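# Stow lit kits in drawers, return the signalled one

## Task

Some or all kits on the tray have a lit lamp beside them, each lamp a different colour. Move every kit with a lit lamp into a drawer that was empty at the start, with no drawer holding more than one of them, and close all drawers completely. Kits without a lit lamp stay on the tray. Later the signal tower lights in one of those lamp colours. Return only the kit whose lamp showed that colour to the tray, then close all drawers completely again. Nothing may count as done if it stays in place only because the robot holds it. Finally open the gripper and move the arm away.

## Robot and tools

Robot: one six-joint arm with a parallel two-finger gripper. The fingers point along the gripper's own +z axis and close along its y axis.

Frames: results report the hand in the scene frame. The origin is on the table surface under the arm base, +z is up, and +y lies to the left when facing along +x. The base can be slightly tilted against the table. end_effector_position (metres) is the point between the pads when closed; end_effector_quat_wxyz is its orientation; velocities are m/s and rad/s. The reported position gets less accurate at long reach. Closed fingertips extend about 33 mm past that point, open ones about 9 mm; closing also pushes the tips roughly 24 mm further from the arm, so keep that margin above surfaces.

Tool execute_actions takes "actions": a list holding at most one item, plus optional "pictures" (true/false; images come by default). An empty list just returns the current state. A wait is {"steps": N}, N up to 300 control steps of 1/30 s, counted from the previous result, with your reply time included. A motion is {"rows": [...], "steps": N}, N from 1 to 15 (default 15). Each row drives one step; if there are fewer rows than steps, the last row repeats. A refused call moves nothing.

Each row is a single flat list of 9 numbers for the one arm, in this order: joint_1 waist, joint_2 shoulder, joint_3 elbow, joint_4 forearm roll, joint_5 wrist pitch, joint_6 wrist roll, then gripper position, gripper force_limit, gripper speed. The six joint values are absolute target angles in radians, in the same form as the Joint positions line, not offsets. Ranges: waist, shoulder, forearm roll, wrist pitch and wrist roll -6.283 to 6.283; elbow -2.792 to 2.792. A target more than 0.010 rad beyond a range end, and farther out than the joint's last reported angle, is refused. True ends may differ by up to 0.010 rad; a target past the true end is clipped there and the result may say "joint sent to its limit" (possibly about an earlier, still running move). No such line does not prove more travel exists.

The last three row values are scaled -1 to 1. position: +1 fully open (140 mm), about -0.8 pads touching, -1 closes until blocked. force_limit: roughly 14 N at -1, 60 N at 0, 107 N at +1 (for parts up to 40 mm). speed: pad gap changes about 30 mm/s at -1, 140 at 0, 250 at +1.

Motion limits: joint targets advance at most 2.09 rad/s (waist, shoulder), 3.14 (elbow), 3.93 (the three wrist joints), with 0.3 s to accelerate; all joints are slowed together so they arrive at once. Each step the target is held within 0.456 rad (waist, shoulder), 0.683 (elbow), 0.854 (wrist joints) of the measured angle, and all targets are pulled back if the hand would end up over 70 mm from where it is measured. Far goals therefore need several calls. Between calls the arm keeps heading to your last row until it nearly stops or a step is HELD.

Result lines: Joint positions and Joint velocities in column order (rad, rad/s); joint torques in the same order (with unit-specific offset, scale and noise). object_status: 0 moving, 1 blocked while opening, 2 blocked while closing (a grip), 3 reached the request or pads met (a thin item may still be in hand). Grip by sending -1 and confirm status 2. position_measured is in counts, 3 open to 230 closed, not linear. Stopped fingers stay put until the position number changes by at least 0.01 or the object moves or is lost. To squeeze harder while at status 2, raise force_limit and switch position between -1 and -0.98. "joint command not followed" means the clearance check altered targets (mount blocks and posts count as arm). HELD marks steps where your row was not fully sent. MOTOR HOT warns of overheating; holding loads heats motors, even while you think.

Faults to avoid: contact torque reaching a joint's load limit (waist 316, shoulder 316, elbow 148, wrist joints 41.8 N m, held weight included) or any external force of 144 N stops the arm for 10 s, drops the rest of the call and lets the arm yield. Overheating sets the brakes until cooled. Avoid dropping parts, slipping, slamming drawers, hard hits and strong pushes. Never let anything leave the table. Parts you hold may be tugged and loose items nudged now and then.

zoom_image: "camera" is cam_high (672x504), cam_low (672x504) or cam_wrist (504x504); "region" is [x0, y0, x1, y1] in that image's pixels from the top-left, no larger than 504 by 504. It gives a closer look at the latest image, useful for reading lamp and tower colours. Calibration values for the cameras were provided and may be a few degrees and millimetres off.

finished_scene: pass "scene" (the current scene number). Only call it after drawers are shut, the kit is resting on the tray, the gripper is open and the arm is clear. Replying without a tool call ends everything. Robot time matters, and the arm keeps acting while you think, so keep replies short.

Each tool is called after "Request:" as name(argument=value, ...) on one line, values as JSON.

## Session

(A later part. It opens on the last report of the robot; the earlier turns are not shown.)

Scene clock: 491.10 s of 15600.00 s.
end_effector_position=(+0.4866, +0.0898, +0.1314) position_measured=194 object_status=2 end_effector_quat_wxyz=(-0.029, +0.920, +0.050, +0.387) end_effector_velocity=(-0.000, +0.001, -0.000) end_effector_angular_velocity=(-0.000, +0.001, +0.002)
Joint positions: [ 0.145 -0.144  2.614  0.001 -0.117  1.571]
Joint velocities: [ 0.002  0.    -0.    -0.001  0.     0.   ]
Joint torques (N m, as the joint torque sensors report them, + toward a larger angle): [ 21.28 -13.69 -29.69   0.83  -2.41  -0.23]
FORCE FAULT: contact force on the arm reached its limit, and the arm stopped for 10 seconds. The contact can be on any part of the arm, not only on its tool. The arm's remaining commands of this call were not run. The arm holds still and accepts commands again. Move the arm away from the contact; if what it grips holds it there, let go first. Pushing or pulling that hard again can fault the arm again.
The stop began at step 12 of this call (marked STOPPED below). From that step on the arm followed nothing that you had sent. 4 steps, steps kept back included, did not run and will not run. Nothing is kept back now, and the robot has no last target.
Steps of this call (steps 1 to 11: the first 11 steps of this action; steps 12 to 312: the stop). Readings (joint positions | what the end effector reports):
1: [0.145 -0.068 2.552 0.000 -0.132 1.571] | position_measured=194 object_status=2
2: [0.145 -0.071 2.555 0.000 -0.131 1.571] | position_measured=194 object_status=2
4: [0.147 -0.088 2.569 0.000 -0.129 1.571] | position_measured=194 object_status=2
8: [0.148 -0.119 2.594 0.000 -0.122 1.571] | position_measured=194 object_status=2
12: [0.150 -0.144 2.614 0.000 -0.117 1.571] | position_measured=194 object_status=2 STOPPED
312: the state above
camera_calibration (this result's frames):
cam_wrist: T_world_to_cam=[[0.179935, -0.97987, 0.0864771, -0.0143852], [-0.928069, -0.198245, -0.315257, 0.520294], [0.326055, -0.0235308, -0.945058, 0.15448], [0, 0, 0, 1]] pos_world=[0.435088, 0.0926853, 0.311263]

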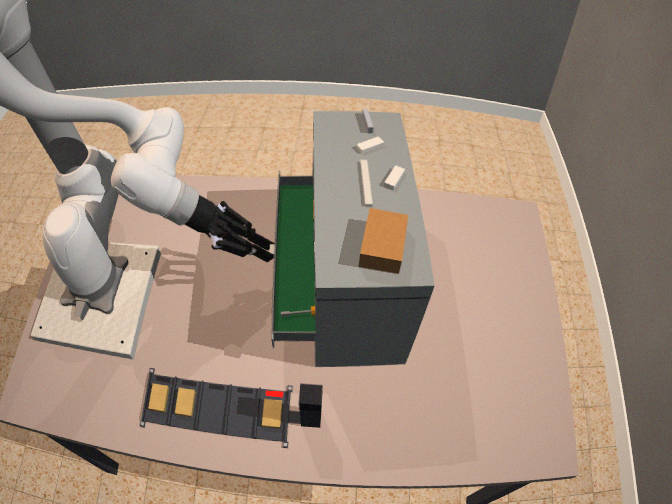

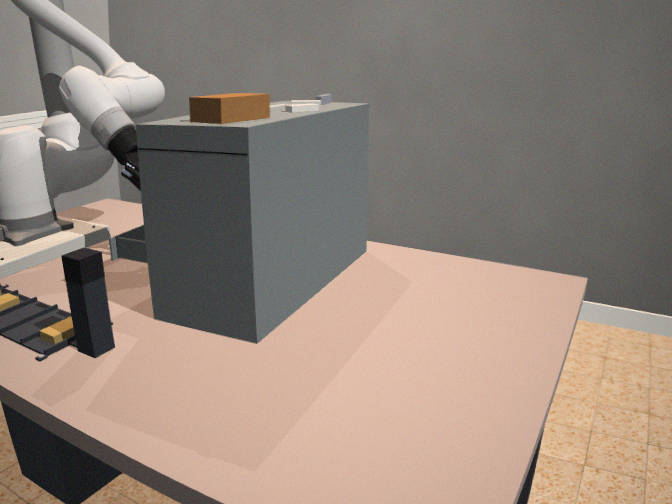

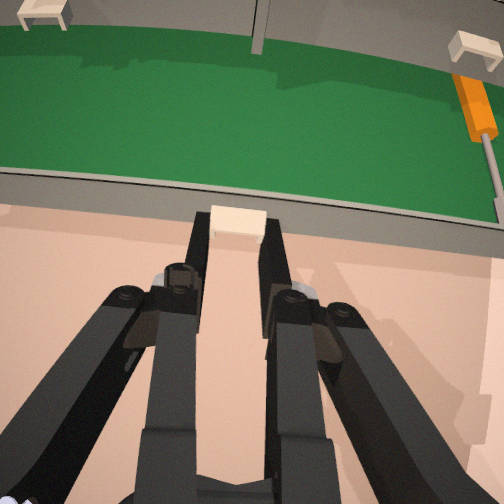

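Request:
execute_actions(actions=[{"rows":[[0.144,-0.144,2.614,0,-0.117,1.571,-0.2,0.3,0]],"steps":15}], pictures=false)

Request:
execute_actions(actions=[{"rows":[[0.143,-0.13,2.602,0,-0.12,1.571,-0.2,0.3,0],[0.143,-0.13,2.602,0,-0.12,1.571,-0.2,0.3,0],[0.143,-0.115,2.591,0,-0.123,1.571,-0.2,0.3,0],[0.143,-0.115,2.591,0,-0.123,1.571,-0.2,0.3,0],[0.143,-0.103,2.581,0,-0.125,1.571,-0.2,0.3,0],[0.143,-0.103,2.581,0,-0.125,1.571,-0.2,0.3,0],[0.143,-0.091,2.572,0,-0.128,1.571,-0.2,0.3,0],[0.143,-0.091,2.572,0,-0.128,1.571,-0.2,0.3,0],[0.143,-0.08,2.562,0,-0.13,1.571,-0.2,0.3,0],[0.143,-0.08,2.562,0,-0.13,1.571,-0.2,0.3,0],[0.143,-0.068,2.5524,0,-0.132,1.571,-0.2,0.3,0],[0.143,-0.068,2.5524,0,-0.132,1.571,-0.2,0.3,0],[0.143,-0.05,2.535,0,-0.133,1.571,-0.2,0.3,0]],"steps":15}])

Scene clock: 496.83 s of 15600.00 s.
end_effector_position=(+0.4868, +0.0892, +0.1316) position_measured=154 object_status=3 end_effector_quat_wxyz=(-0.029, +0.920, +0.050, +0.387) end_effector_velocity=(-0.000, -0.000, +0.000) end_effector_angular_velocity=(+0.000, +0.000, -0.001)
Joint positions: [ 0.144 -0.144  2.614  0.    -0.117  1.571]
Joint velocities: [-0.    -0.001  0.     0.     0.002 -0.   ]
Joint torques (N m, as the joint torque sensors report them, + toward a larger angle): [ -2.22 -13.8  -27.93   2.78  -1.78   0.13]
Steps of this call (steps 1 to 90: nothing new was sent; then 2.23 s passed at rest; steps 91 to 105: all 15 steps of this action). Readings (joint positions | what the end effector reports):
91: [0.145 -0.144 2.614 0.001 -0.117 1.571] | position_measured=194 object_status=0
92: [0.145 -0.144 2.614 0.001 -0.117 1.571] | position_measured=194 object_status=0
94: [0.144 -0.144 2.614 0.000 -0.117 1.571] | position_measured=176 object_status=0
98: [0.144 -0.144 2.614 0.000 -0.117 1.571] | position_measured=154 object_status=0
105: the state above

Scene clock: 497.33 s of 15600.00 s.
end_effector_position=(+0.5337, +0.0940, +0.1326) position_measured=154 object_status=3 end_effector_quat_wxyz=(-0.028, +0.920, +0.049, +0.388) end_effector_velocity=(+0.138, +0.015, +0.018) end_effector_angular_velocity=(+0.004, -0.031, -0.001)
Joint positions: [ 0.143 -0.057  2.542 -0.    -0.133  1.571]
Joint velocities: [-0.001  0.209 -0.215 -0.    -0.025  0.   ]
Joint torques (N m, as the joint torque sensors report them, + toward a larger angle): [  1.47 -28.24 -29.81   2.39  -3.21  -0.01]
Steps of this call (steps 1 to 15: all 15 steps of this action). Readings (joint positions | what the end effector reports):
1: [0.144 -0.144 2.614 -0.000 -0.117 1.571] | position_measured=154 object_status=3
2: [0.144 -0.141 2.611 -0.000 -0.118 1.571] | position_measured=154 object_status=3
4: [0.143 -0.128 2.601 -0.000 -0.120 1.571] | position_measured=154 object_status=3
8: [0.143 -0.102 2.580 -0.000 -0.126 1.571] | position_measured=154 object_status=3
15: the state above
camera_calibration (this result's frames):
cam_wrist: T_world_to_cam=[[0.178094, -0.980154, 0.0870637, -0.0179483], [-0.928037, -0.196721, -0.316303, 0.565214], [0.327153, -0.0244666, -0.944655, 0.13972], [0, 0, 0, 1]] pos_world=[0.482026, 0.0970157, 0.312329]

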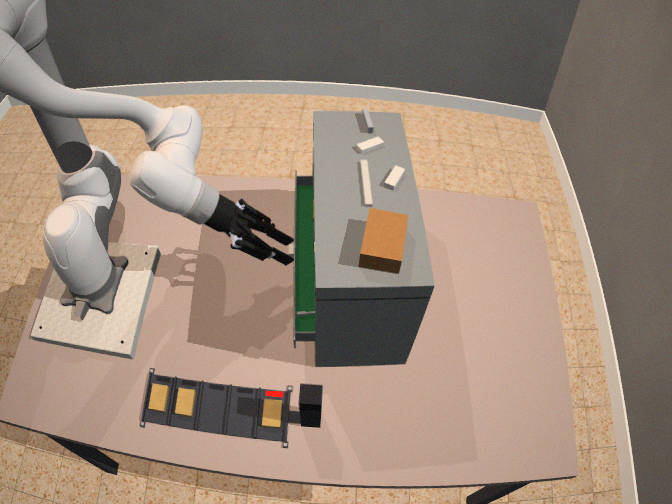

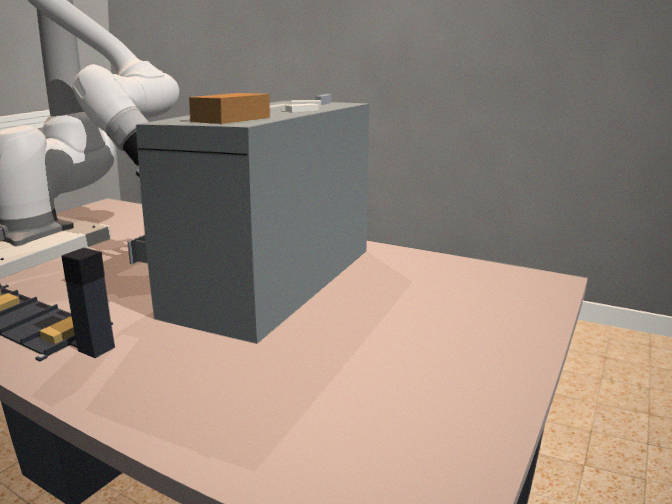

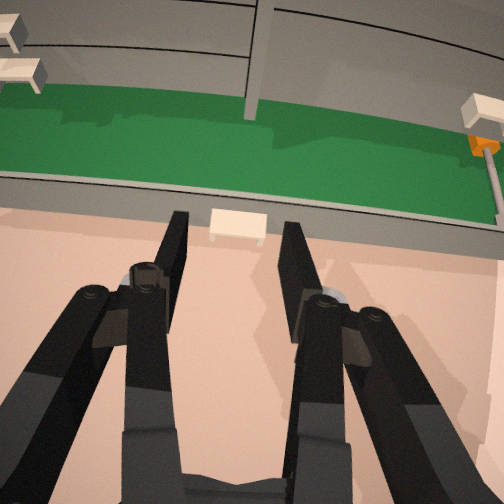

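Request:
execute_actions(actions=[{"rows":[[0.142,-0.032,2.518,0,-0.133,1.571,-0.2,0.3,0],[0.142,-0.032,2.518,0,-0.133,1.571,-0.2,0.3,0],[0.142,-0.013,2.501,0,-0.133,1.571,-0.2,0.3,0],[0.142,-0.013,2.501,0,-0.133,1.571,-0.2,0.3,0],[0.141,0.006,2.483,0,-0.133,1.571,-0.2,0.3,0],[0.141,0.006,2.483,0,-0.133,1.571,-0.2,0.3,0],[0.141,0.02,2.469,0,-0.133,1.571,-0.2,0.3,0],[0.141,0.02,2.469,0,-0.133,1.571,-0.2,0.3,0],[0.141,0.031,2.458,0,-0.133,1.571,-0.2,0.3,0],[0.141,0.031,2.458,0,-0.133,1.571,-0.2,0.3,0],[0.141,0.039,2.45,0,-0.133,1.571,-0.2,0.3,0],[0.141,0.039,2.45,0,-0.133,1.571,-0.2,0.3,0],[0.141,0.043,2.446,0,-0.133,1.571,-0.2,0.3,0]],"steps":15}], pictures=false)

Request:
execute_actions(actions=[{"rows":[[0.141,0.045,2.444,0,-0.133,1.571,-0.2,0.3,0],[0.141,0.045,2.444,0,-0.133,1.571,-0.2,0.3,0],[0.141,0.045,2.444,0,-0.133,1.571,-0.2,0.3,0],[0.141,0.045,2.444,0,-0.133,1.571,-0.2,0.3,0],[0.141,0.047,2.442,0,-0.133,1.571,-0.2,0.3,0],[0.141,0.047,2.442,0,-0.133,1.571,-0.2,0.3,0],[0.141,0.047,2.442,0,-0.133,1.571,-0.2,0.3,0],[0.141,0.047,2.442,0,-0.133,1.571,-0.2,0.3,0],[0.141,0.047,2.442,0,-0.133,1.571,-0.2,0.3,0],[0.141,0.049,2.44,0,-0.133,1.571,-0.2,0.3,0]],"steps":15}])

Scene clock: 505.73 s of 15600.00 s.
end_effector_position=(+0.5922, +0.0994, +0.1313) position_measured=154 object_status=3 end_effector_quat_wxyz=(-0.028, +0.921, +0.048, +0.386) end_effector_velocity=(+0.026, +0.002, -0.001) end_effector_angular_velocity=(-0.001, -0.001, -0.000)
Joint positions: [ 0.141  0.042  2.447  0.    -0.133  1.571]
Joint velocities: [-0.001  0.042 -0.042 -0.    -0.001 -0.001]
Joint torques (N m, as the joint torque sensors report them, + toward a larger angle): [  0.46 -37.43 -26.09   2.46  -1.99   0.12]
Steps of this call (steps 1 to 15: the robot went on to your last target; steps 16 to 90: nothing new was sent; then 4.90 s passed at rest; steps 91 to 105: all 15 steps of this action). Readings (joint positions | what the end effector reports):
91: [0.143 -0.050 2.535 0.000 -0.133 1.571] | position_measured=154 object_status=3
92: [0.143 -0.047 2.532 0.000 -0.133 1.571] | position_measured=154 object_status=3
94: [0.143 -0.031 2.517 0.000 -0.133 1.571] | position_measured=154 object_status=3
98: [0.141 0.006 2.483 0.000 -0.133 1.571] | position_measured=154 object_status=3
105: the state above

Scene clock: 506.23 s of 15600.00 s.
end_effector_position=(+0.5967, +0.0999, +0.1311) position_measured=154 object_status=3 end_effector_quat_wxyz=(-0.028, +0.921, +0.048, +0.386) end_effector_velocity=(+0.001, +0.001, +0.000) end_effector_angular_velocity=(-0.000, -0.001, +0.001)
Joint positions: [ 0.141  0.049  2.44   0.    -0.133  1.571]
Joint velocities: [ 0.001  0.001 -0.001 -0.    -0.001  0.   ]
Joint torques (N m, as the joint torque sensors report them, + toward a larger angle): [ -0.86 -28.86 -33.15   2.53  -3.55   0.  ]
Steps of this call (steps 1 to 15: all 15 steps of this action). Readings (joint positions | what the end effector reports):
1: [0.141 0.043 2.446 0.000 -0.133 1.571] | position_measured=154 object_status=3
2: [0.141 0.044 2.445 0.000 -0.133 1.571] | position_measured=154 object_status=3
4: [0.141 0.045 2.444 0.000 -0.133 1.571] | position_measured=154 object_status=3
8: [0.141 0.047 2.442 0.000 -0.133 1.571] | position_measured=154 object_status=3
15: the state above
camera_calibration (this result's frames):
cam_wrist: T_world_to_cam=[[0.176376, -0.980501, 0.0866555, -0.0220672], [-0.92965, -0.194865, -0.312696, 0.624606], [0.323485, -0.0254072, -0.945892, 0.1203], [0, 0, 0, 1]] pos_world=[0.545641, 0.103133, 0.311015]

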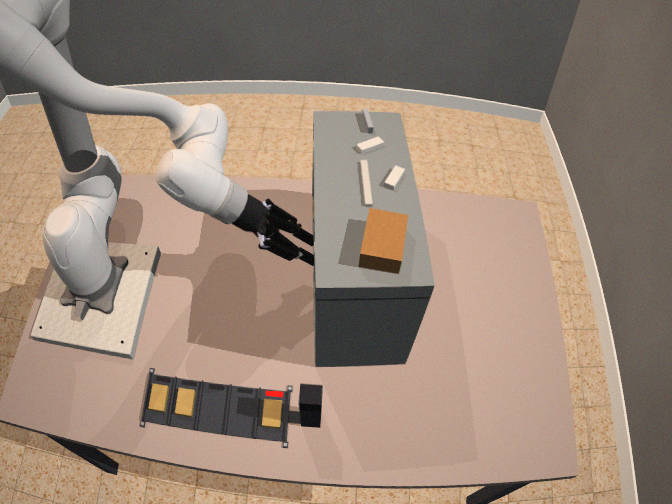

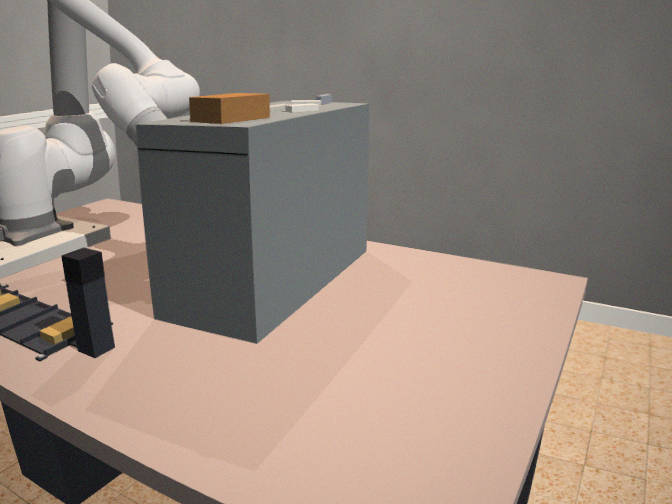

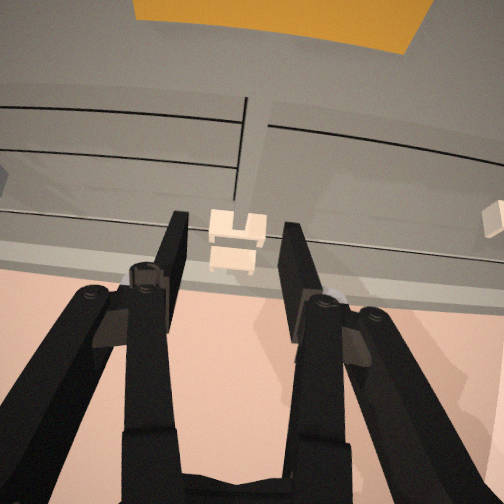

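Request:
execute_actions(actions=[{"rows":[[0.143,-0.013,2.501,0,-0.133,1.571,-0.2,0.3,0]],"steps":12}], pictures=false)

Request:
execute_actions(actions=[{"rows":[[0.143,0.084,2.5474,0,-0.275,1.571,-0.2,0.3,0]],"steps":15}], pictures=false)

Request:
execute_actions(actions=[{"rows":[[0.141,0.115,2.51,0,-0.268,1.571,-0.2,0.3,0],[0.141,0.115,2.51,0,-0.268,1.571,-0.2,0.3,0],[0.141,0.115,2.51,0,-0.268,1.571,-0.2,0.3,0],[0.141,0.115,2.51,0,-0.268,1.571,-0.2,0.3,0],[0.141,0.115,2.51,0,-0.268,1.571,-0.2,0.3,0],[0.141,0.115,2.51,0,-0.268,1.571,-0.2,0.3,0],[0.141,0.132,2.487,0,-0.263,1.571,-0.2,0.3,0]],"steps":15}])

Scene clock: 515.90 s of 15600.00 s.
end_effector_position=(+0.5591, +0.0968, +0.1320) position_measured=154 object_status=3 end_effector_quat_wxyz=(-0.028, +0.921, +0.049, +0.387) end_effector_velocity=(-0.001, +0.001, -0.000) end_effector_angular_velocity=(-0.000, +0.001, +0.002)
Joint positions: [ 0.143 -0.013  2.501 -0.    -0.133  1.571]
Joint velocities: [ 0.001 -0.001  0.002 -0.     0.    -0.   ]
Joint torques (N m, as the joint torque sensors report them, + toward a larger angle): [ -1.32 -26.38 -27.51   2.77  -1.76   0.18]
Steps of this call (steps 1 to 15: the robot went on to your last target; steps 16 to 90: nothing new was sent; then 6.27 s passed at rest; steps 91 to 102: all 12 steps of this action). Readings (joint positions | what the end effector reports):
91: [0.141 0.049 2.440 -0.000 -0.133 1.571] | position_measured=154 object_status=3
92: [0.141 0.045 2.443 -0.000 -0.133 1.571] | position_measured=154 object_status=3
94: [0.141 0.017 2.471 -0.000 -0.133 1.571] | position_measured=154 object_status=3
98: [0.143 -0.013 2.501 -0.000 -0.133 1.571] | position_measured=154 object_status=3
102: the state above

Scene clock: 516.40 s of 15600.00 s.
end_effector_position=(+0.5523, +0.0968, +0.0855) position_measured=154 object_status=3 end_effector_quat_wxyz=(-0.028, +0.921, +0.049, +0.386) end_effector_velocity=(-0.001, +0.000, -0.002) end_effector_angular_velocity=(+0.000, +0.005, +0.000)
Joint positions: [ 0.143  0.084  2.547 -0.    -0.275  1.571]
Joint velocities: [0.001 0.003 0.    0.    0.002 0.001]
Joint torques (N m, as the joint torque sensors report them, + toward a larger angle): [ -1.08 -29.34 -22.43   2.14  -1.86   0.08]
Steps of this call (steps 1 to 15: all 15 steps of this action). Readings (joint positions | what the end effector reports):
1: [0.143 -0.013 2.501 -0.000 -0.133 1.571] | position_measured=154 object_status=3
2: [0.143 -0.009 2.503 -0.000 -0.138 1.571] | position_measured=154 object_status=3
4: [0.143 0.020 2.517 -0.000 -0.182 1.571] | position_measured=154 object_status=3
8: [0.143 0.083 2.547 -0.000 -0.273 1.571] | position_measured=154 object_status=3
15: the state above

Scene clock: 516.90 s of 15600.00 s.
end_effector_position=(+0.5878, +0.0996, +0.0861) position_measured=154 object_status=3 end_effector_quat_wxyz=(-0.028, +0.921, +0.048, +0.386) end_effector_velocity=(+0.000, +0.000, -0.000) end_effector_angular_velocity=(+0.000, +0.001, -0.000)
Joint positions: [ 0.141  0.132  2.487  0.    -0.263  1.571]
Joint velocities: [ 0.     0.001 -0.001  0.     0.001  0.   ]
Joint torques (N m, as the joint torque sensors report them, + toward a larger angle): [ -1.04 -36.61 -22.73   2.31  -1.85   0.2 ]
Steps of this call (steps 1 to 15: all 15 steps of this action). Readings (joint positions | what the end effector reports):
1: [0.143 0.084 2.547 -0.000 -0.275 1.571] | position_measured=154 object_status=3
2: [0.143 0.088 2.543 -0.000 -0.275 1.571] | position_measured=154 object_status=3
4: [0.142 0.108 2.518 0.000 -0.270 1.571] | position_measured=154 object_status=3
8: [0.141 0.118 2.506 0.000 -0.267 1.571] | position_measured=154 object_status=3
15: the state above
camera_calibration (this result's frames):
cam_wrist: T_world_to_cam=[[0.176384, -0.9805, 0.0866475, -0.0169404], [-0.929647, -0.19487, -0.3127, 0.602287], [0.323488, -0.0253961, -0.945892, 0.0805995], [0, 0, 0, 1]] pos_world=[0.536829, 0.102804, 0.266041]

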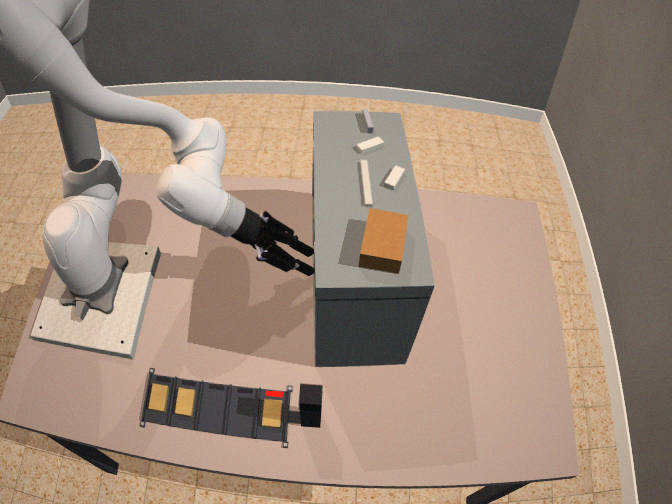

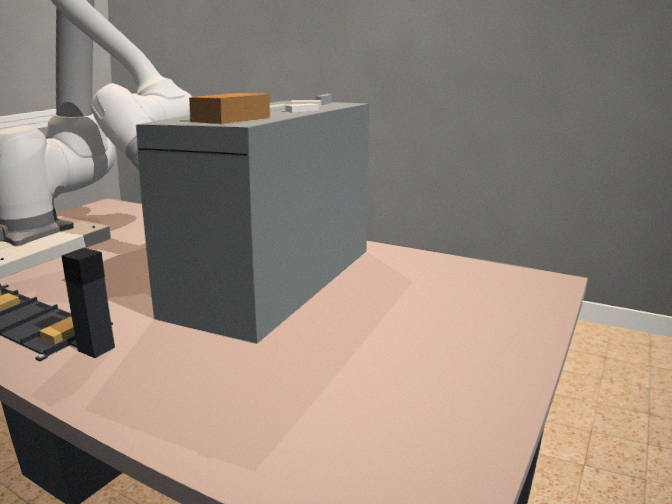

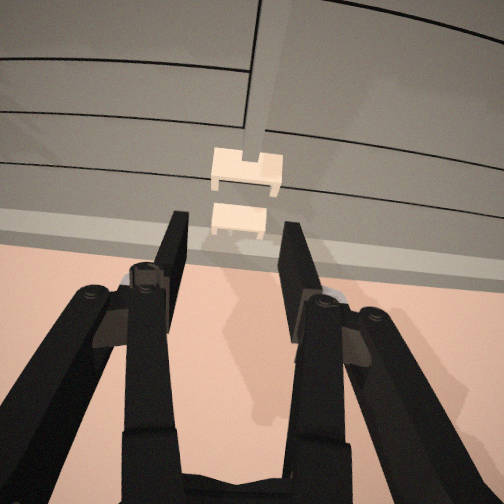

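Request:
execute_actions(actions=[{"rows":[[0.14,0.141,2.476,0,-0.261,1.571,-0.2,-1,0],[0.14,0.141,2.476,0,-0.261,1.571,-0.2,-1,0],[0.14,0.141,2.476,0,-0.261,1.571,-0.2,-1,0],[0.14,0.141,2.476,0,-0.261,1.571,-0.2,-1,0],[0.14,0.141,2.476,0,-0.261,1.571,-0.2,-1,0],[0.14,0.141,2.476,0,-0.261,1.571,-1,-1,0]],"steps":15}])

Scene clock: 520.73 s of 15600.00 s.
end_effector_position=(+0.5944, +0.0996, +0.0859) position_measured=189 object_status=0 end_effector_quat_wxyz=(-0.028, +0.921, +0.048, +0.386) end_effector_velocity=(+0.000, +0.001, +0.000) end_effector_angular_velocity=(+0.001, -0.000, +0.001)
Joint positions: [ 0.14   0.141  2.476 -0.    -0.261  1.571]
Joint velocities: [ 0.002  0.    -0.    -0.     0.     0.001]
Joint torques (N m, as the joint torque sensors report them, + toward a larger angle): [ 10.89 -37.   -25.59   0.46  -2.59  -0.14]
Steps of this call (steps 1 to 15: the robot went on to your last target; steps 16 to 90: nothing new was sent; then 0.33 s passed at rest; steps 91 to 105: all 15 steps of this action). Readings (joint positions | what the end effector reports):
91: [0.141 0.132 2.487 -0.000 -0.263 1.571] | position_measured=154 object_status=3
92: [0.141 0.135 2.484 -0.000 -0.262 1.571] | position_measured=154 object_status=3
94: [0.140 0.140 2.477 -0.000 -0.261 1.571] | position_measured=154 object_status=3
98: [0.140 0.141 2.476 -0.000 -0.261 1.571] | position_measured=164 object_status=0
105: the state above
camera_calibration (this result's frames):
cam_wrist: T_world_to_cam=[[0.175465, -0.980655, 0.0867654, -0.0174884], [-0.929855, -0.194034, -0.312601, 0.608404], [0.323389, -0.0258286, -0.945913, 0.0784087], [0, 0, 0, 1]] pos_world=[0.54344, 0.102926, 0.265873]

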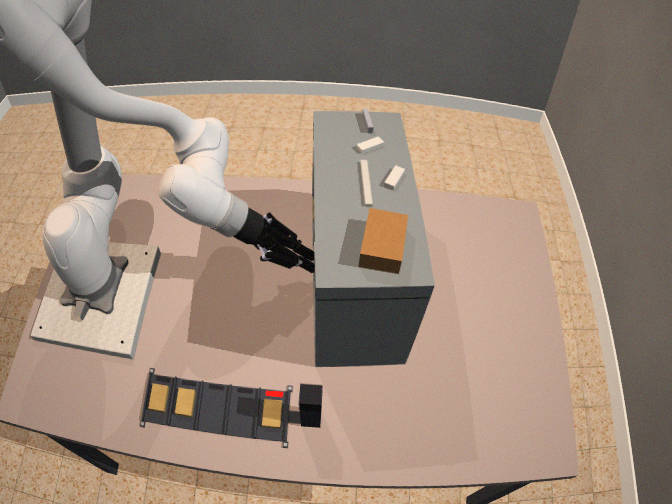

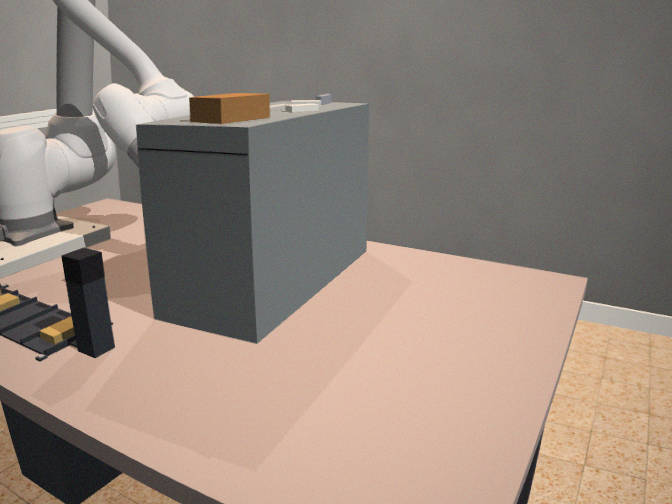

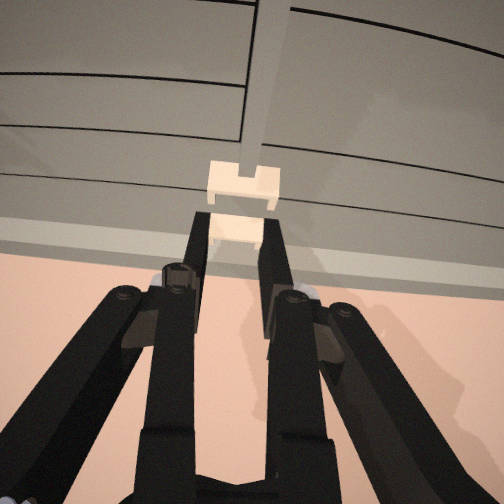

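Request:
execute_actions(actions=[{"rows":[[0.1385,0.141,2.476,0,-0.261,1.571,-0.97,-0.3,0],[0.1385,0.141,2.476,0,-0.261,1.571,-0.97,-0.3,0],[0.1385,0.141,2.476,0,-0.261,1.571,-0.97,-0.3,0],[0.1385,0.141,2.476,0,-0.261,1.571,-0.97,-0.3,0],[0.1385,0.141,2.476,0,-0.261,1.571,-0.97,-0.3,0],[0.139,0.128,2.493,0,-0.264,1.571,-0.97,-0.3,0],[0.139,0.128,2.493,0,-0.264,1.571,-0.97,-0.3,0],[0.139,0.128,2.493,0,-0.264,1.571,-0.97,-0.3,0],[0.1395,0.113,2.511,0,-0.268,1.571,-0.97,-0.3,0],[0.1395,0.113,2.511,0,-0.268,1.571,-0.97,-0.3,0],[0.1395,0.113,2.511,0,-0.268,1.571,-0.97,-0.3,0],[0.14,0.098,2.529,0,-0.271,1.571,-0.97,-0.3,0],[0.14,0.098,2.529,0,-0.271,1.571,-0.97,-0.3,0],[0.1405,0.084,2.5474,0,-0.275,1.571,-0.97,-0.3,0]],"steps":15}])

Scene clock: 526.63 s of 15600.00 s.
end_effector_position=(+0.5621, +0.0960, +0.0859) position_measured=192 object_status=2 end_effector_quat_wxyz=(-0.028, +0.921, +0.048, +0.386) end_effector_velocity=(-0.167, -0.014, -0.005) end_effector_angular_velocity=(-0.001, +0.000, +0.008)
Joint positions: [ 0.14   0.097  2.531  0.    -0.272  1.571]
Joint velocities: [ 0.008 -0.224  0.283  0.    -0.058 -0.001]
Joint torques (N m, as the joint torque sensors report them, + toward a larger angle): [  1.44 -43.27 -15.94   1.5   -1.38   0.04]
Steps of this call (steps 1 to 15: the robot went on to your last target; steps 16 to 90: nothing new was sent; then 2.40 s passed at rest; steps 91 to 105: all 15 steps of this action). Readings (joint positions | what the end effector reports):
91: [0.140 0.141 2.476 0.000 -0.261 1.571] | position_measured=189 object_status=0
92: [0.140 0.141 2.476 0.000 -0.261 1.571] | position_measured=192 object_status=0
94: [0.139 0.141 2.476 0.000 -0.261 1.571] | position_measured=192 object_status=0
98: [0.139 0.132 2.487 0.000 -0.263 1.571] | position_measured=192 object_status=2
105: the state above
camera_calibration (this result's frames):
cam_wrist: T_world_to_cam=[[0.175297, -0.980691, 0.0867013, -0.0152579], [-0.929864, -0.193856, -0.312686, 0.577681], [0.323455, -0.0258076, -0.945891, 0.0887448], [0, 0, 0, 1]] pos_world=[0.511135, 0.0993138, 0.265898]

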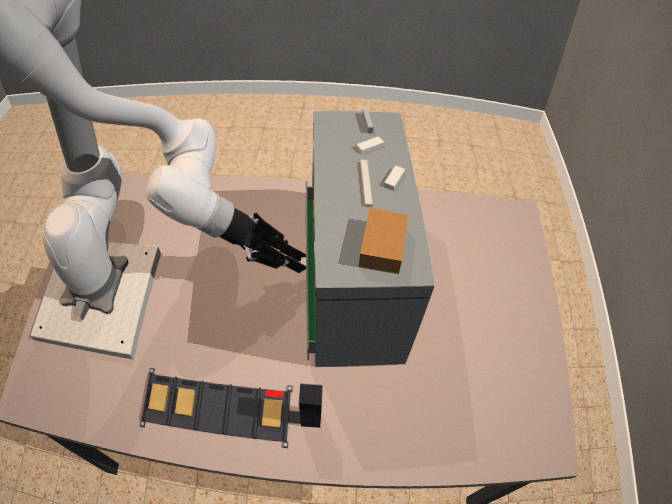

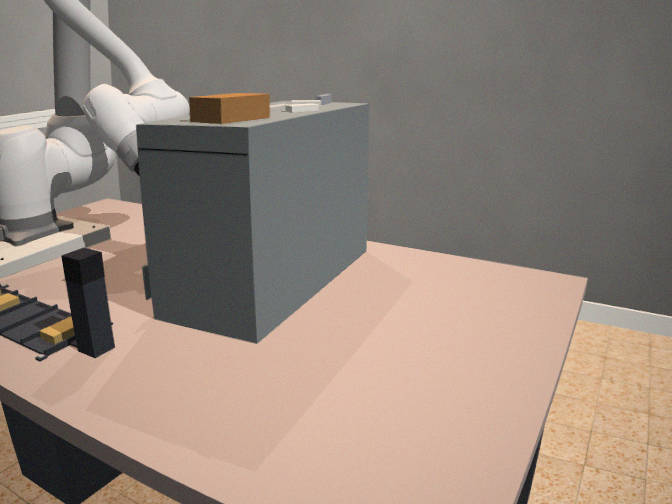

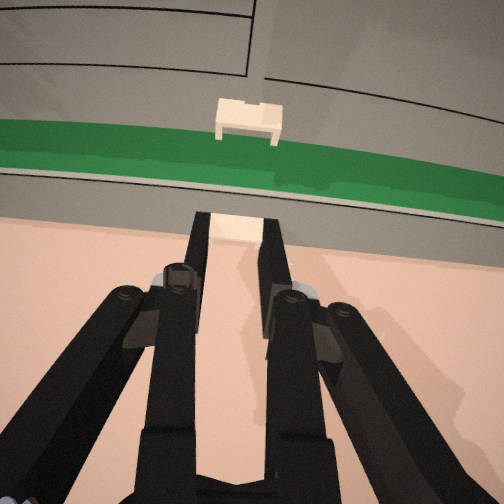

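Request:
execute_actions(actions=[{"rows":[[0.141,0.072,2.561,0,-0.277,1.571,-0.97,-0.3,0],[0.141,0.072,2.561,0,-0.277,1.571,-0.97,-0.3,0],[0.141,0.072,2.561,0,-0.277,1.571,-0.97,-0.3,0],[0.141,0.06,2.575,0,-0.279,1.571,-0.97,-0.3,0],[0.141,0.06,2.575,0,-0.279,1.571,-0.97,-0.3,0],[0.141,0.06,2.575,0,-0.279,1.571,-0.97,-0.3,0],[0.141,0.048,2.589,0,-0.281,1.571,-0.97,-0.3,0]],"steps":15}])

Scene clock: 530.20 s of 15600.00 s.
end_effector_position=(+0.5277, +0.0929, +0.0853) position_measured=192 object_status=2 end_effector_quat_wxyz=(-0.028, +0.921, +0.048, +0.386) end_effector_velocity=(-0.000, -0.001, -0.001) end_effector_angular_velocity=(-0.000, +0.001, -0.001)
Joint positions: [ 0.141  0.048  2.589  0.    -0.281  1.571]
Joint velocities: [-0.001  0.     0.001  0.     0.     0.   ]
Joint torques (N m, as the joint torque sensors report them, + toward a larger angle): [  4.62 -17.46 -12.55   0.98   3.33   0.11]
Steps of this call (steps 1 to 30: the robot went on to your last target; steps 31 to 90: nothing new was sent; then 0.07 s passed at rest; steps 91 to 105: all 15 steps of this action). Readings (joint positions | what the end effector reports):
91: [0.141 0.084 2.547 0.000 -0.275 1.571] | position_measured=192 object_status=2
92: [0.141 0.081 2.551 0.000 -0.275 1.571] | position_measured=192 object_status=2
94: [0.141 0.073 2.560 0.000 -0.276 1.571] | position_measured=192 object_status=2
98: [0.141 0.057 2.578 0.000 -0.280 1.571] | position_measured=192 object_status=2
105: the state above
camera_calibration (this result's frames):
cam_wrist: T_world_to_cam=[[0.176485, -0.980476, 0.0867185, -0.0128898], [-0.9296, -0.19499, -0.312767, 0.544834], [0.323569, -0.0254151, -0.945863, 0.0990754], [0, 0, 0, 1]] pos_world=[0.476695, 0.0961168, 0.265235]

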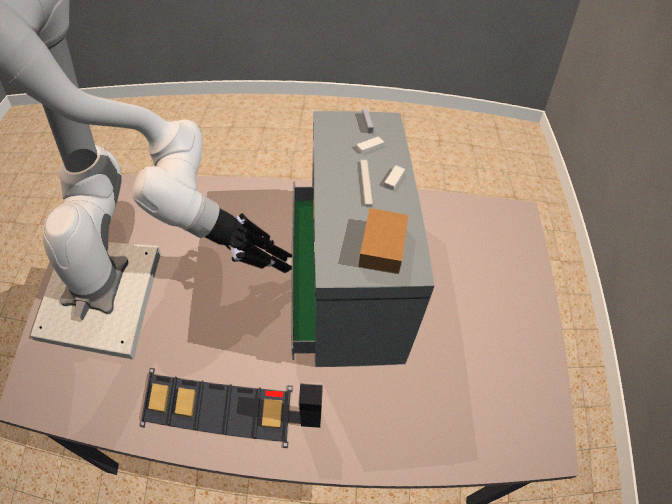

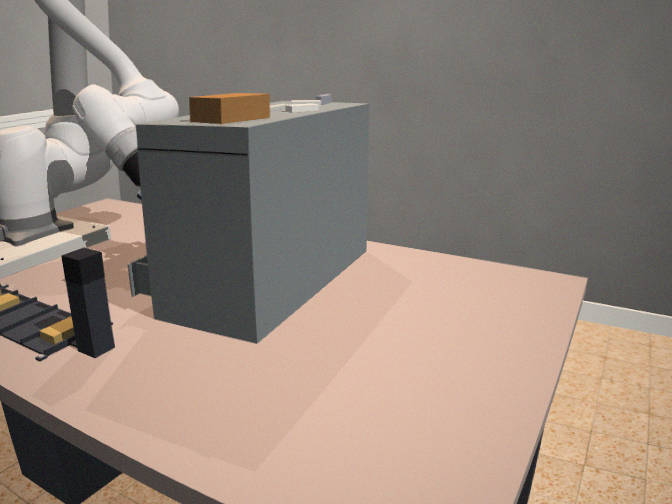

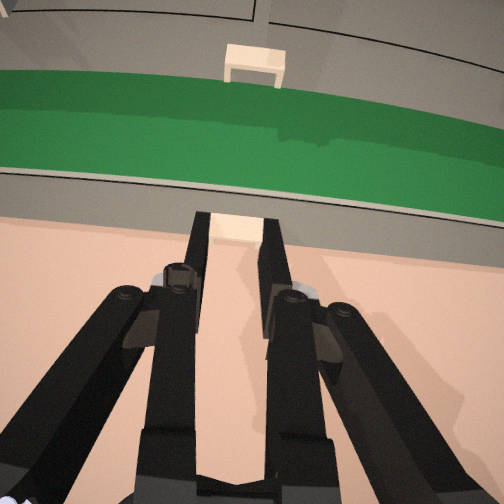

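Request:
execute_actions(actions=[{"rows":[[0.141,0.036,2.601,0,-0.283,1.571,-0.97,-0.3,0],[0.141,0.036,2.601,0,-0.283,1.571,-0.97,-0.3,0],[0.141,0.036,2.601,0,-0.283,1.571,-0.97,-0.3,0],[0.141,0.024,2.614,0,-0.284,1.571,-0.97,-0.3,0],[0.141,0.024,2.614,0,-0.284,1.571,-0.97,-0.3,0],[0.141,0.024,2.614,0,-0.284,1.571,-0.97,-0.3,0],[0.141,0.012,2.626,0,-0.284,1.571,-0.97,-0.3,0],[0.141,0.012,2.626,0,-0.284,1.571,-0.97,-0.3,0],[0.141,0.012,2.626,0,-0.284,1.571,-0.97,-0.3,0],[0.141,0.0,2.638,0,-0.284,1.571,-0.97,-0.3,0]],"steps":15}])

Scene clock: 537.57 s of 15600.00 s.
end_effector_position=(+0.4982, +0.0896, +0.0859) position_measured=192 object_status=2 end_effector_quat_wxyz=(-0.028, +0.920, +0.048, +0.387) end_effector_velocity=(-0.002, +0.000, +0.000) end_effector_angular_velocity=(-0.001, -0.001, +0.002)
Joint positions: [ 0.141  0.     2.638 -0.    -0.284  1.571]
Joint velocities: [ 0.001 -0.003  0.003 -0.    -0.    -0.001]
Joint torques (N m, as the joint torque sensors report them, + toward a larger angle): [ -5.06 -25.39 -24.46   3.16  -2.88   0.3 ]
Steps of this call (steps 1 to 15: the robot went on to your last target; steps 16 to 90: nothing new was sent; then 3.87 s passed at rest; steps 91 to 105: all 15 steps of this action). Readings (joint positions | what the end effector reports):
91: [0.141 0.048 2.589 0.000 -0.281 1.571] | position_measured=192 object_status=2
92: [0.141 0.045 2.592 0.000 -0.281 1.571] | position_measured=192 object_status=2
94: [0.141 0.037 2.600 0.000 -0.282 1.571] | position_measured=192 object_status=2
98: [0.141 0.021 2.617 0.000 -0.284 1.571] | position_measured=192 object_status=2
105: the state above
camera_calibration (this result's frames):
cam_wrist: T_world_to_cam=[[0.176243, -0.980506, 0.0868654, -0.0109026], [-0.929029, -0.194856, -0.31454, 0.516755], [0.325335, -0.0252649, -0.945261, 0.108163], [0, 0, 0, 1]] pos_world=[0.446813, 0.0927356, 0.26573]

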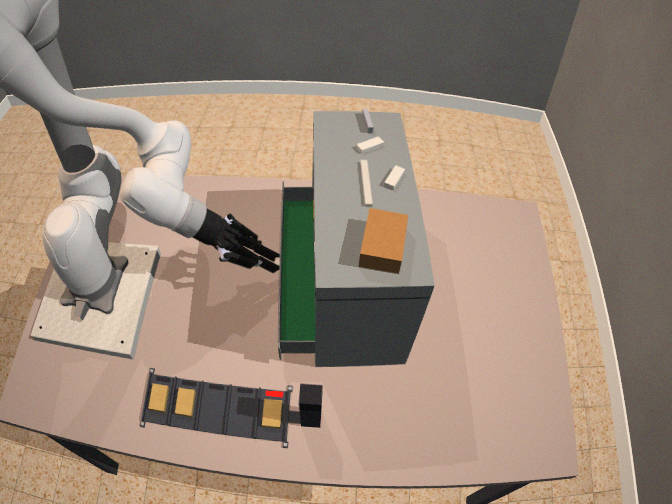

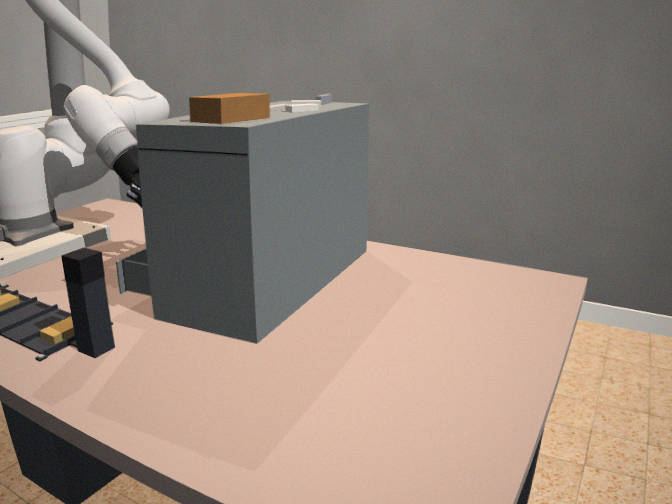

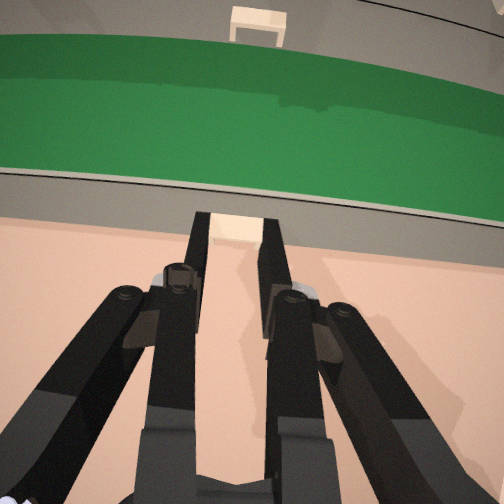

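Request:
execute_actions(actions=[{"rows":[[0.1415,-0.015,2.652,0,-0.283,1.571,-0.97,-0.3,0],[0.1415,-0.015,2.652,0,-0.283,1.571,-0.97,-0.3,0],[0.1415,-0.015,2.652,0,-0.283,1.571,-0.97,-0.3,0],[0.142,-0.03,2.666,0,-0.282,1.571,-0.97,-0.3,0],[0.142,-0.03,2.666,0,-0.282,1.571,-0.97,-0.3,0],[0.142,-0.03,2.666,0,-0.282,1.571,-0.97,-0.3,0],[0.1425,-0.045,2.68,0,-0.28,1.571,-0.97,-0.3,0],[0.1425,-0.045,2.68,0,-0.28,1.571,-0.97,-0.3,0],[0.1425,-0.045,2.68,0,-0.28,1.571,-0.97,-0.3,0],[0.143,-0.06,2.694,0,-0.278,1.571,-0.97,-0.3,0]],"steps":15}])

Scene clock: 541.67 s of 15600.00 s.
end_effector_position=(+0.4628, +0.0865, +0.0853) position_measured=192 object_status=2 end_effector_quat_wxyz=(-0.028, +0.921, +0.049, +0.386) end_effector_velocity=(-0.003, -0.001, -0.001) end_effector_angular_velocity=(-0.000, +0.003, -0.001)
Joint positions: [ 0.143 -0.06   2.694  0.    -0.278  1.571]
Joint velocities: [-0.001 -0.003  0.004  0.     0.001 -0.   ]
Joint torques (N m, as the joint torque sensors report them, + toward a larger angle): [  4.14  -8.44 -14.44   0.96   2.75  -0.03]
Steps of this call (steps 1 to 15: the robot went on to your last target; steps 16 to 90: nothing new was sent; then 0.60 s passed at rest; steps 91 to 105: all 15 steps of this action). Readings (joint positions | what the end effector reports):
91: [0.141 -0.000 2.638 0.000 -0.284 1.571] | position_measured=192 object_status=2
92: [0.141 -0.003 2.641 0.000 -0.284 1.571] | position_measured=192 object_status=2
94: [0.141 -0.014 2.651 0.000 -0.283 1.571] | position_measured=192 object_status=2
98: [0.142 -0.033 2.669 0.000 -0.282 1.571] | position_measured=192 object_status=2
105: the state above
camera_calibration (this result's frames):
cam_wrist: T_world_to_cam=[[0.178225, -0.980162, 0.0867122, -0.0084931], [-0.929122, -0.196647, -0.313149, 0.483162], [0.323989, -0.0247552, -0.945737, 0.11964], [0, 0, 0, 1]] pos_world=[0.411668, 0.0896496, 0.265186]

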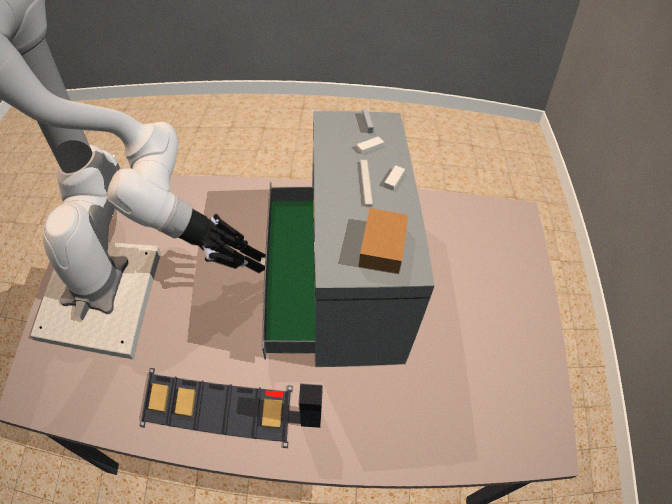

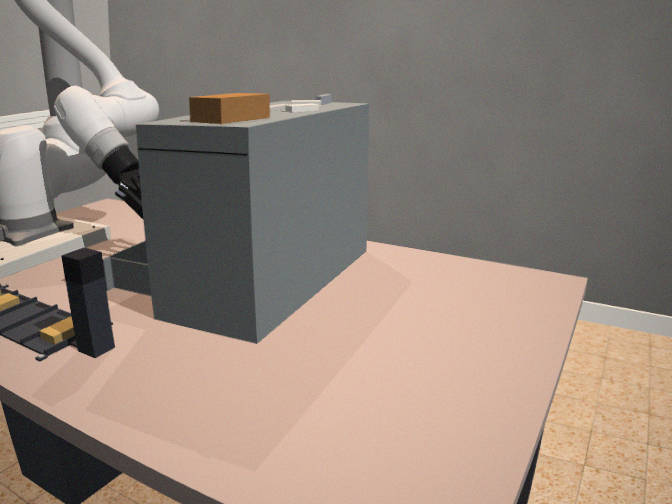

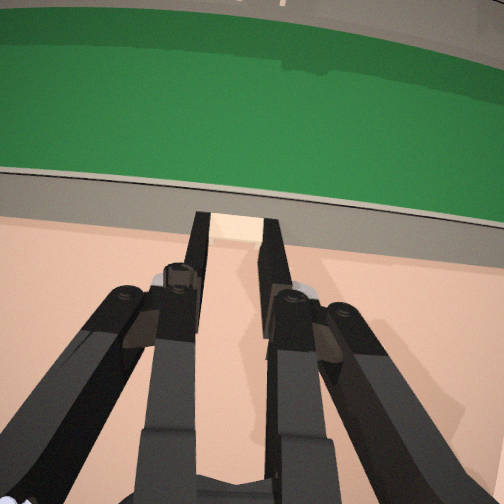

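Request:
execute_actions(actions=[{"rows":[[0.143,-0.06,2.694,0,-0.278,1.571,-0.2,-0.3,0],[0.143,-0.06,2.694,0,-0.278,1.571,-0.2,-0.3,0],[0.143,-0.06,2.694,0,-0.278,1.571,-0.2,-0.3,0],[0.143,-0.06,2.694,0,-0.278,1.571,-0.2,-0.3,0],[0.143,-0.06,2.694,0,-0.278,1.571,-0.2,-0.3,0],[0.143,-0.06,2.694,0,-0.278,1.571,-0.2,-0.3,0],[0.143,-0.06,2.694,0,-0.278,1.571,-0.2,-0.3,0],[0.143,-0.2,2.68,0,-0.13,1.571,-0.2,-0.3,0]],"steps":15}], pictures=false)

Request:
execute_actions(actions=[{"rows":[[0.0,-0.55,2.5,0,0.4,1.8,-0.2,-0.3,0]],"steps":15}], pictures=false)

Request:
execute_actions(actions=[{"rows":[[-0.554,-0.1,1.95,0,1.29,2.627,-0.24,-0.3,0]],"steps":15}], pictures=false)

Request:
execute_actions(actions=[{"rows":[[-0.554,0.15,1.88,0,1.11,2.627,-0.24,-0.3,0]],"steps":15}])

Scene clock: 551.23 s of 15600.00 s.
end_effector_position=(+0.4507, +0.0848, +0.1199) position_measured=154 object_status=3 end_effector_quat_wxyz=(-0.029, +0.919, +0.049, +0.389) end_effector_velocity=(-0.041, -0.006, +0.097) end_effector_angular_velocity=(+0.002, -0.017, +0.000)
Joint positions: [ 0.143 -0.189  2.681 -0.    -0.142  1.571]
Joint velocities: [ 0.001 -0.368 -0.036  0.     0.388 -0.   ]
Joint torques (N m, as the joint torque sensors report them, + toward a larger angle): [ -7.24  18.37 -25.98   2.62  -1.38   0.15]
Steps of this call (steps 1 to 15: the robot went on to your last target; steps 16 to 90: nothing new was sent; then 6.07 s passed at rest; steps 91 to 105: all 15 steps of this action). Readings (joint positions | what the end effector reports):
91: [0.143 -0.060 2.694 0.000 -0.278 1.571] | position_measured=192 object_status=0
92: [0.143 -0.060 2.694 -0.000 -0.278 1.571] | position_measured=192 object_status=0
94: [0.143 -0.060 2.694 -0.000 -0.277 1.571] | position_measured=174 object_status=0
98: [0.143 -0.060 2.694 -0.000 -0.278 1.571] | position_measured=154 object_status=0
105: the state above

Scene clock: 551.73 s of 15600.00 s.
end_effector_position=(+0.4327, +0.0196, +0.2727) position_measured=154 object_status=3 end_effector_quat_wxyz=(-0.045, +0.914, -0.117, +0.387) end_effector_velocity=(-0.061, -0.058, +0.144) end_effector_angular_velocity=(+0.150, -0.004, -0.278)
Joint positions: [ 0.004 -0.541  2.504  0.     0.386  1.794]
Joint velocities: [-0.133 -0.309 -0.161  0.     0.466  0.208]
Joint torques (N m, as the joint torque sensors report them, + toward a larger angle): [ -0.88  34.17 -30.7    3.22  -1.34   0.25]
Steps of this call (steps 1 to 15: all 15 steps of this action). Readings (joint positions | what the end effector reports):
1: [0.143 -0.198 2.680 -0.000 -0.133 1.571] | position_measured=154 object_status=3
2: [0.142 -0.205 2.678 -0.000 -0.122 1.573] | position_measured=154 object_status=3
4: [0.130 -0.241 2.662 -0.000 -0.069 1.593] | position_measured=154 object_status=3
8: [0.078 -0.366 2.597 -0.000 0.119 1.675] | position_measured=154 object_status=3
15: the state above

Scene clock: 552.23 s of 15600.00 s.
end_effector_position=(+0.4408, -0.1535, +0.2964) position_measured=159 object_status=3 end_effector_quat_wxyz=(-0.033, +0.819, -0.559, +0.123) end_effector_velocity=(-0.085, -0.419, +0.071) end_effector_angular_velocity=(+0.781, +1.028, -2.094)
Joint positions: [-0.37  -0.244  2.123  0.     1.009  2.367]
Joint velocities: [-0.895  0.701 -0.84   0.     1.354  1.26 ]
Joint torques (N m, as the joint torque sensors report them, + toward a larger angle): [ -2.59 -15.83 -37.79   4.24  -0.86   0.02]
Steps of this call (steps 1 to 15: all 15 steps of this action). Readings (joint positions | what the end effector reports):
1: [0.001 -0.548 2.501 0.000 0.397 1.799] | position_measured=154 object_status=0
2: [-0.004 -0.548 2.495 0.000 0.409 1.807] | position_measured=156 object_status=0
4: [-0.034 -0.524 2.459 0.000 0.468 1.861] | position_measured=159 object_status=0
8: [-0.156 -0.412 2.324 0.000 0.683 2.064] | position_measured=159 object_status=0
15: the state above

Scene clock: 552.73 s of 15600.00 s.
end_effector_position=(+0.5127, -0.3006, +0.2179) position_measured=159 object_status=3 end_effector_quat_wxyz=(-0.008, +0.683, -0.730, -0.002) end_effector_velocity=(+0.030, -0.056, -0.046) end_effector_angular_velocity=(+0.032, +0.048, -0.125)
Joint positions: [-0.553  0.147  1.882  0.     1.11   2.626]
Joint velocities: [-0.052  0.145 -0.08   0.    -0.009  0.074]
Joint torques (N m, as the joint torque sensors report them, + toward a larger angle): [ 13.53 -93.72 -37.38   4.46   0.72  -0.23]
Steps of this call (steps 1 to 15: all 15 steps of this action). Readings (joint positions | what the end effector reports):
1: [-0.400 -0.221 2.095 0.000 1.055 2.409] | position_measured=159 object_status=3
2: [-0.427 -0.194 2.068 0.000 1.095 2.447] | position_measured=159 object_status=3
4: [-0.460 -0.130 2.032 0.000 1.135 2.488] | position_measured=159 object_status=3
8: [-0.498 -0.010 1.968 0.000 1.122 2.546] | position_measured=159 object_status=3
15: the state above
camera_calibration (this result's frames):
cam_wrist: T_world_to_cam=[[-0.998559, -0.0521858, 0.0125003, 0.490138], [-0.0402538, 0.882491, 0.468603, 0.193242], [-0.0354859, 0.467425, -0.88332, 0.537962], [0, 0, 0, 1]] pos_world=[0.516301, -0.396413, 0.378512]

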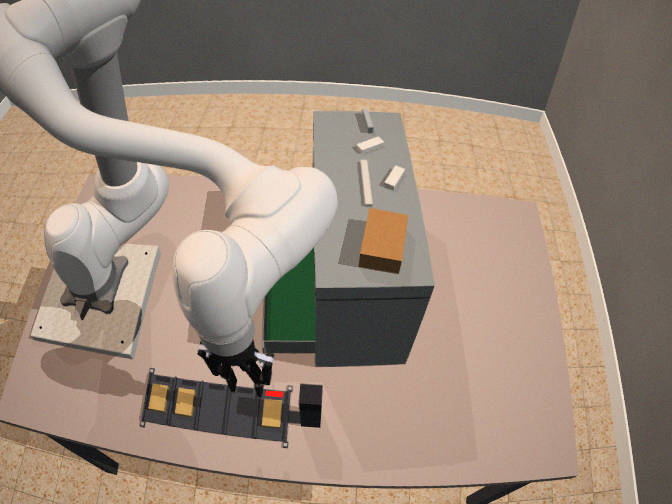

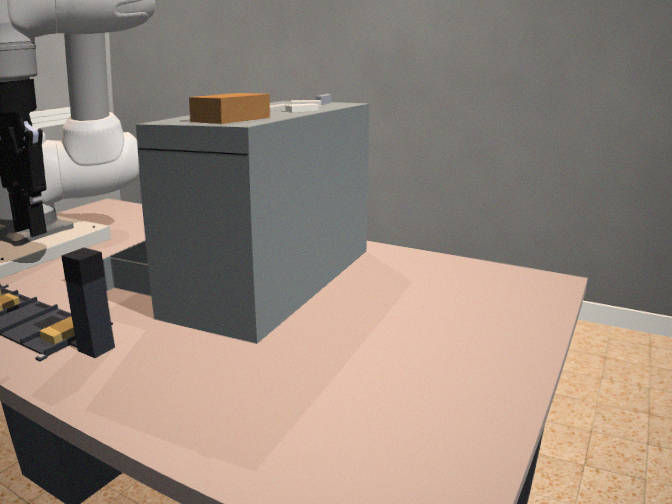

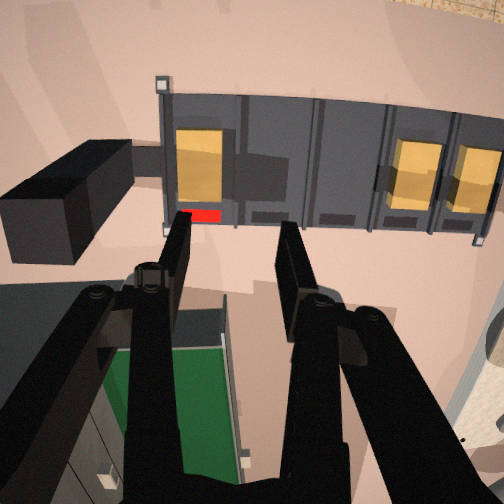

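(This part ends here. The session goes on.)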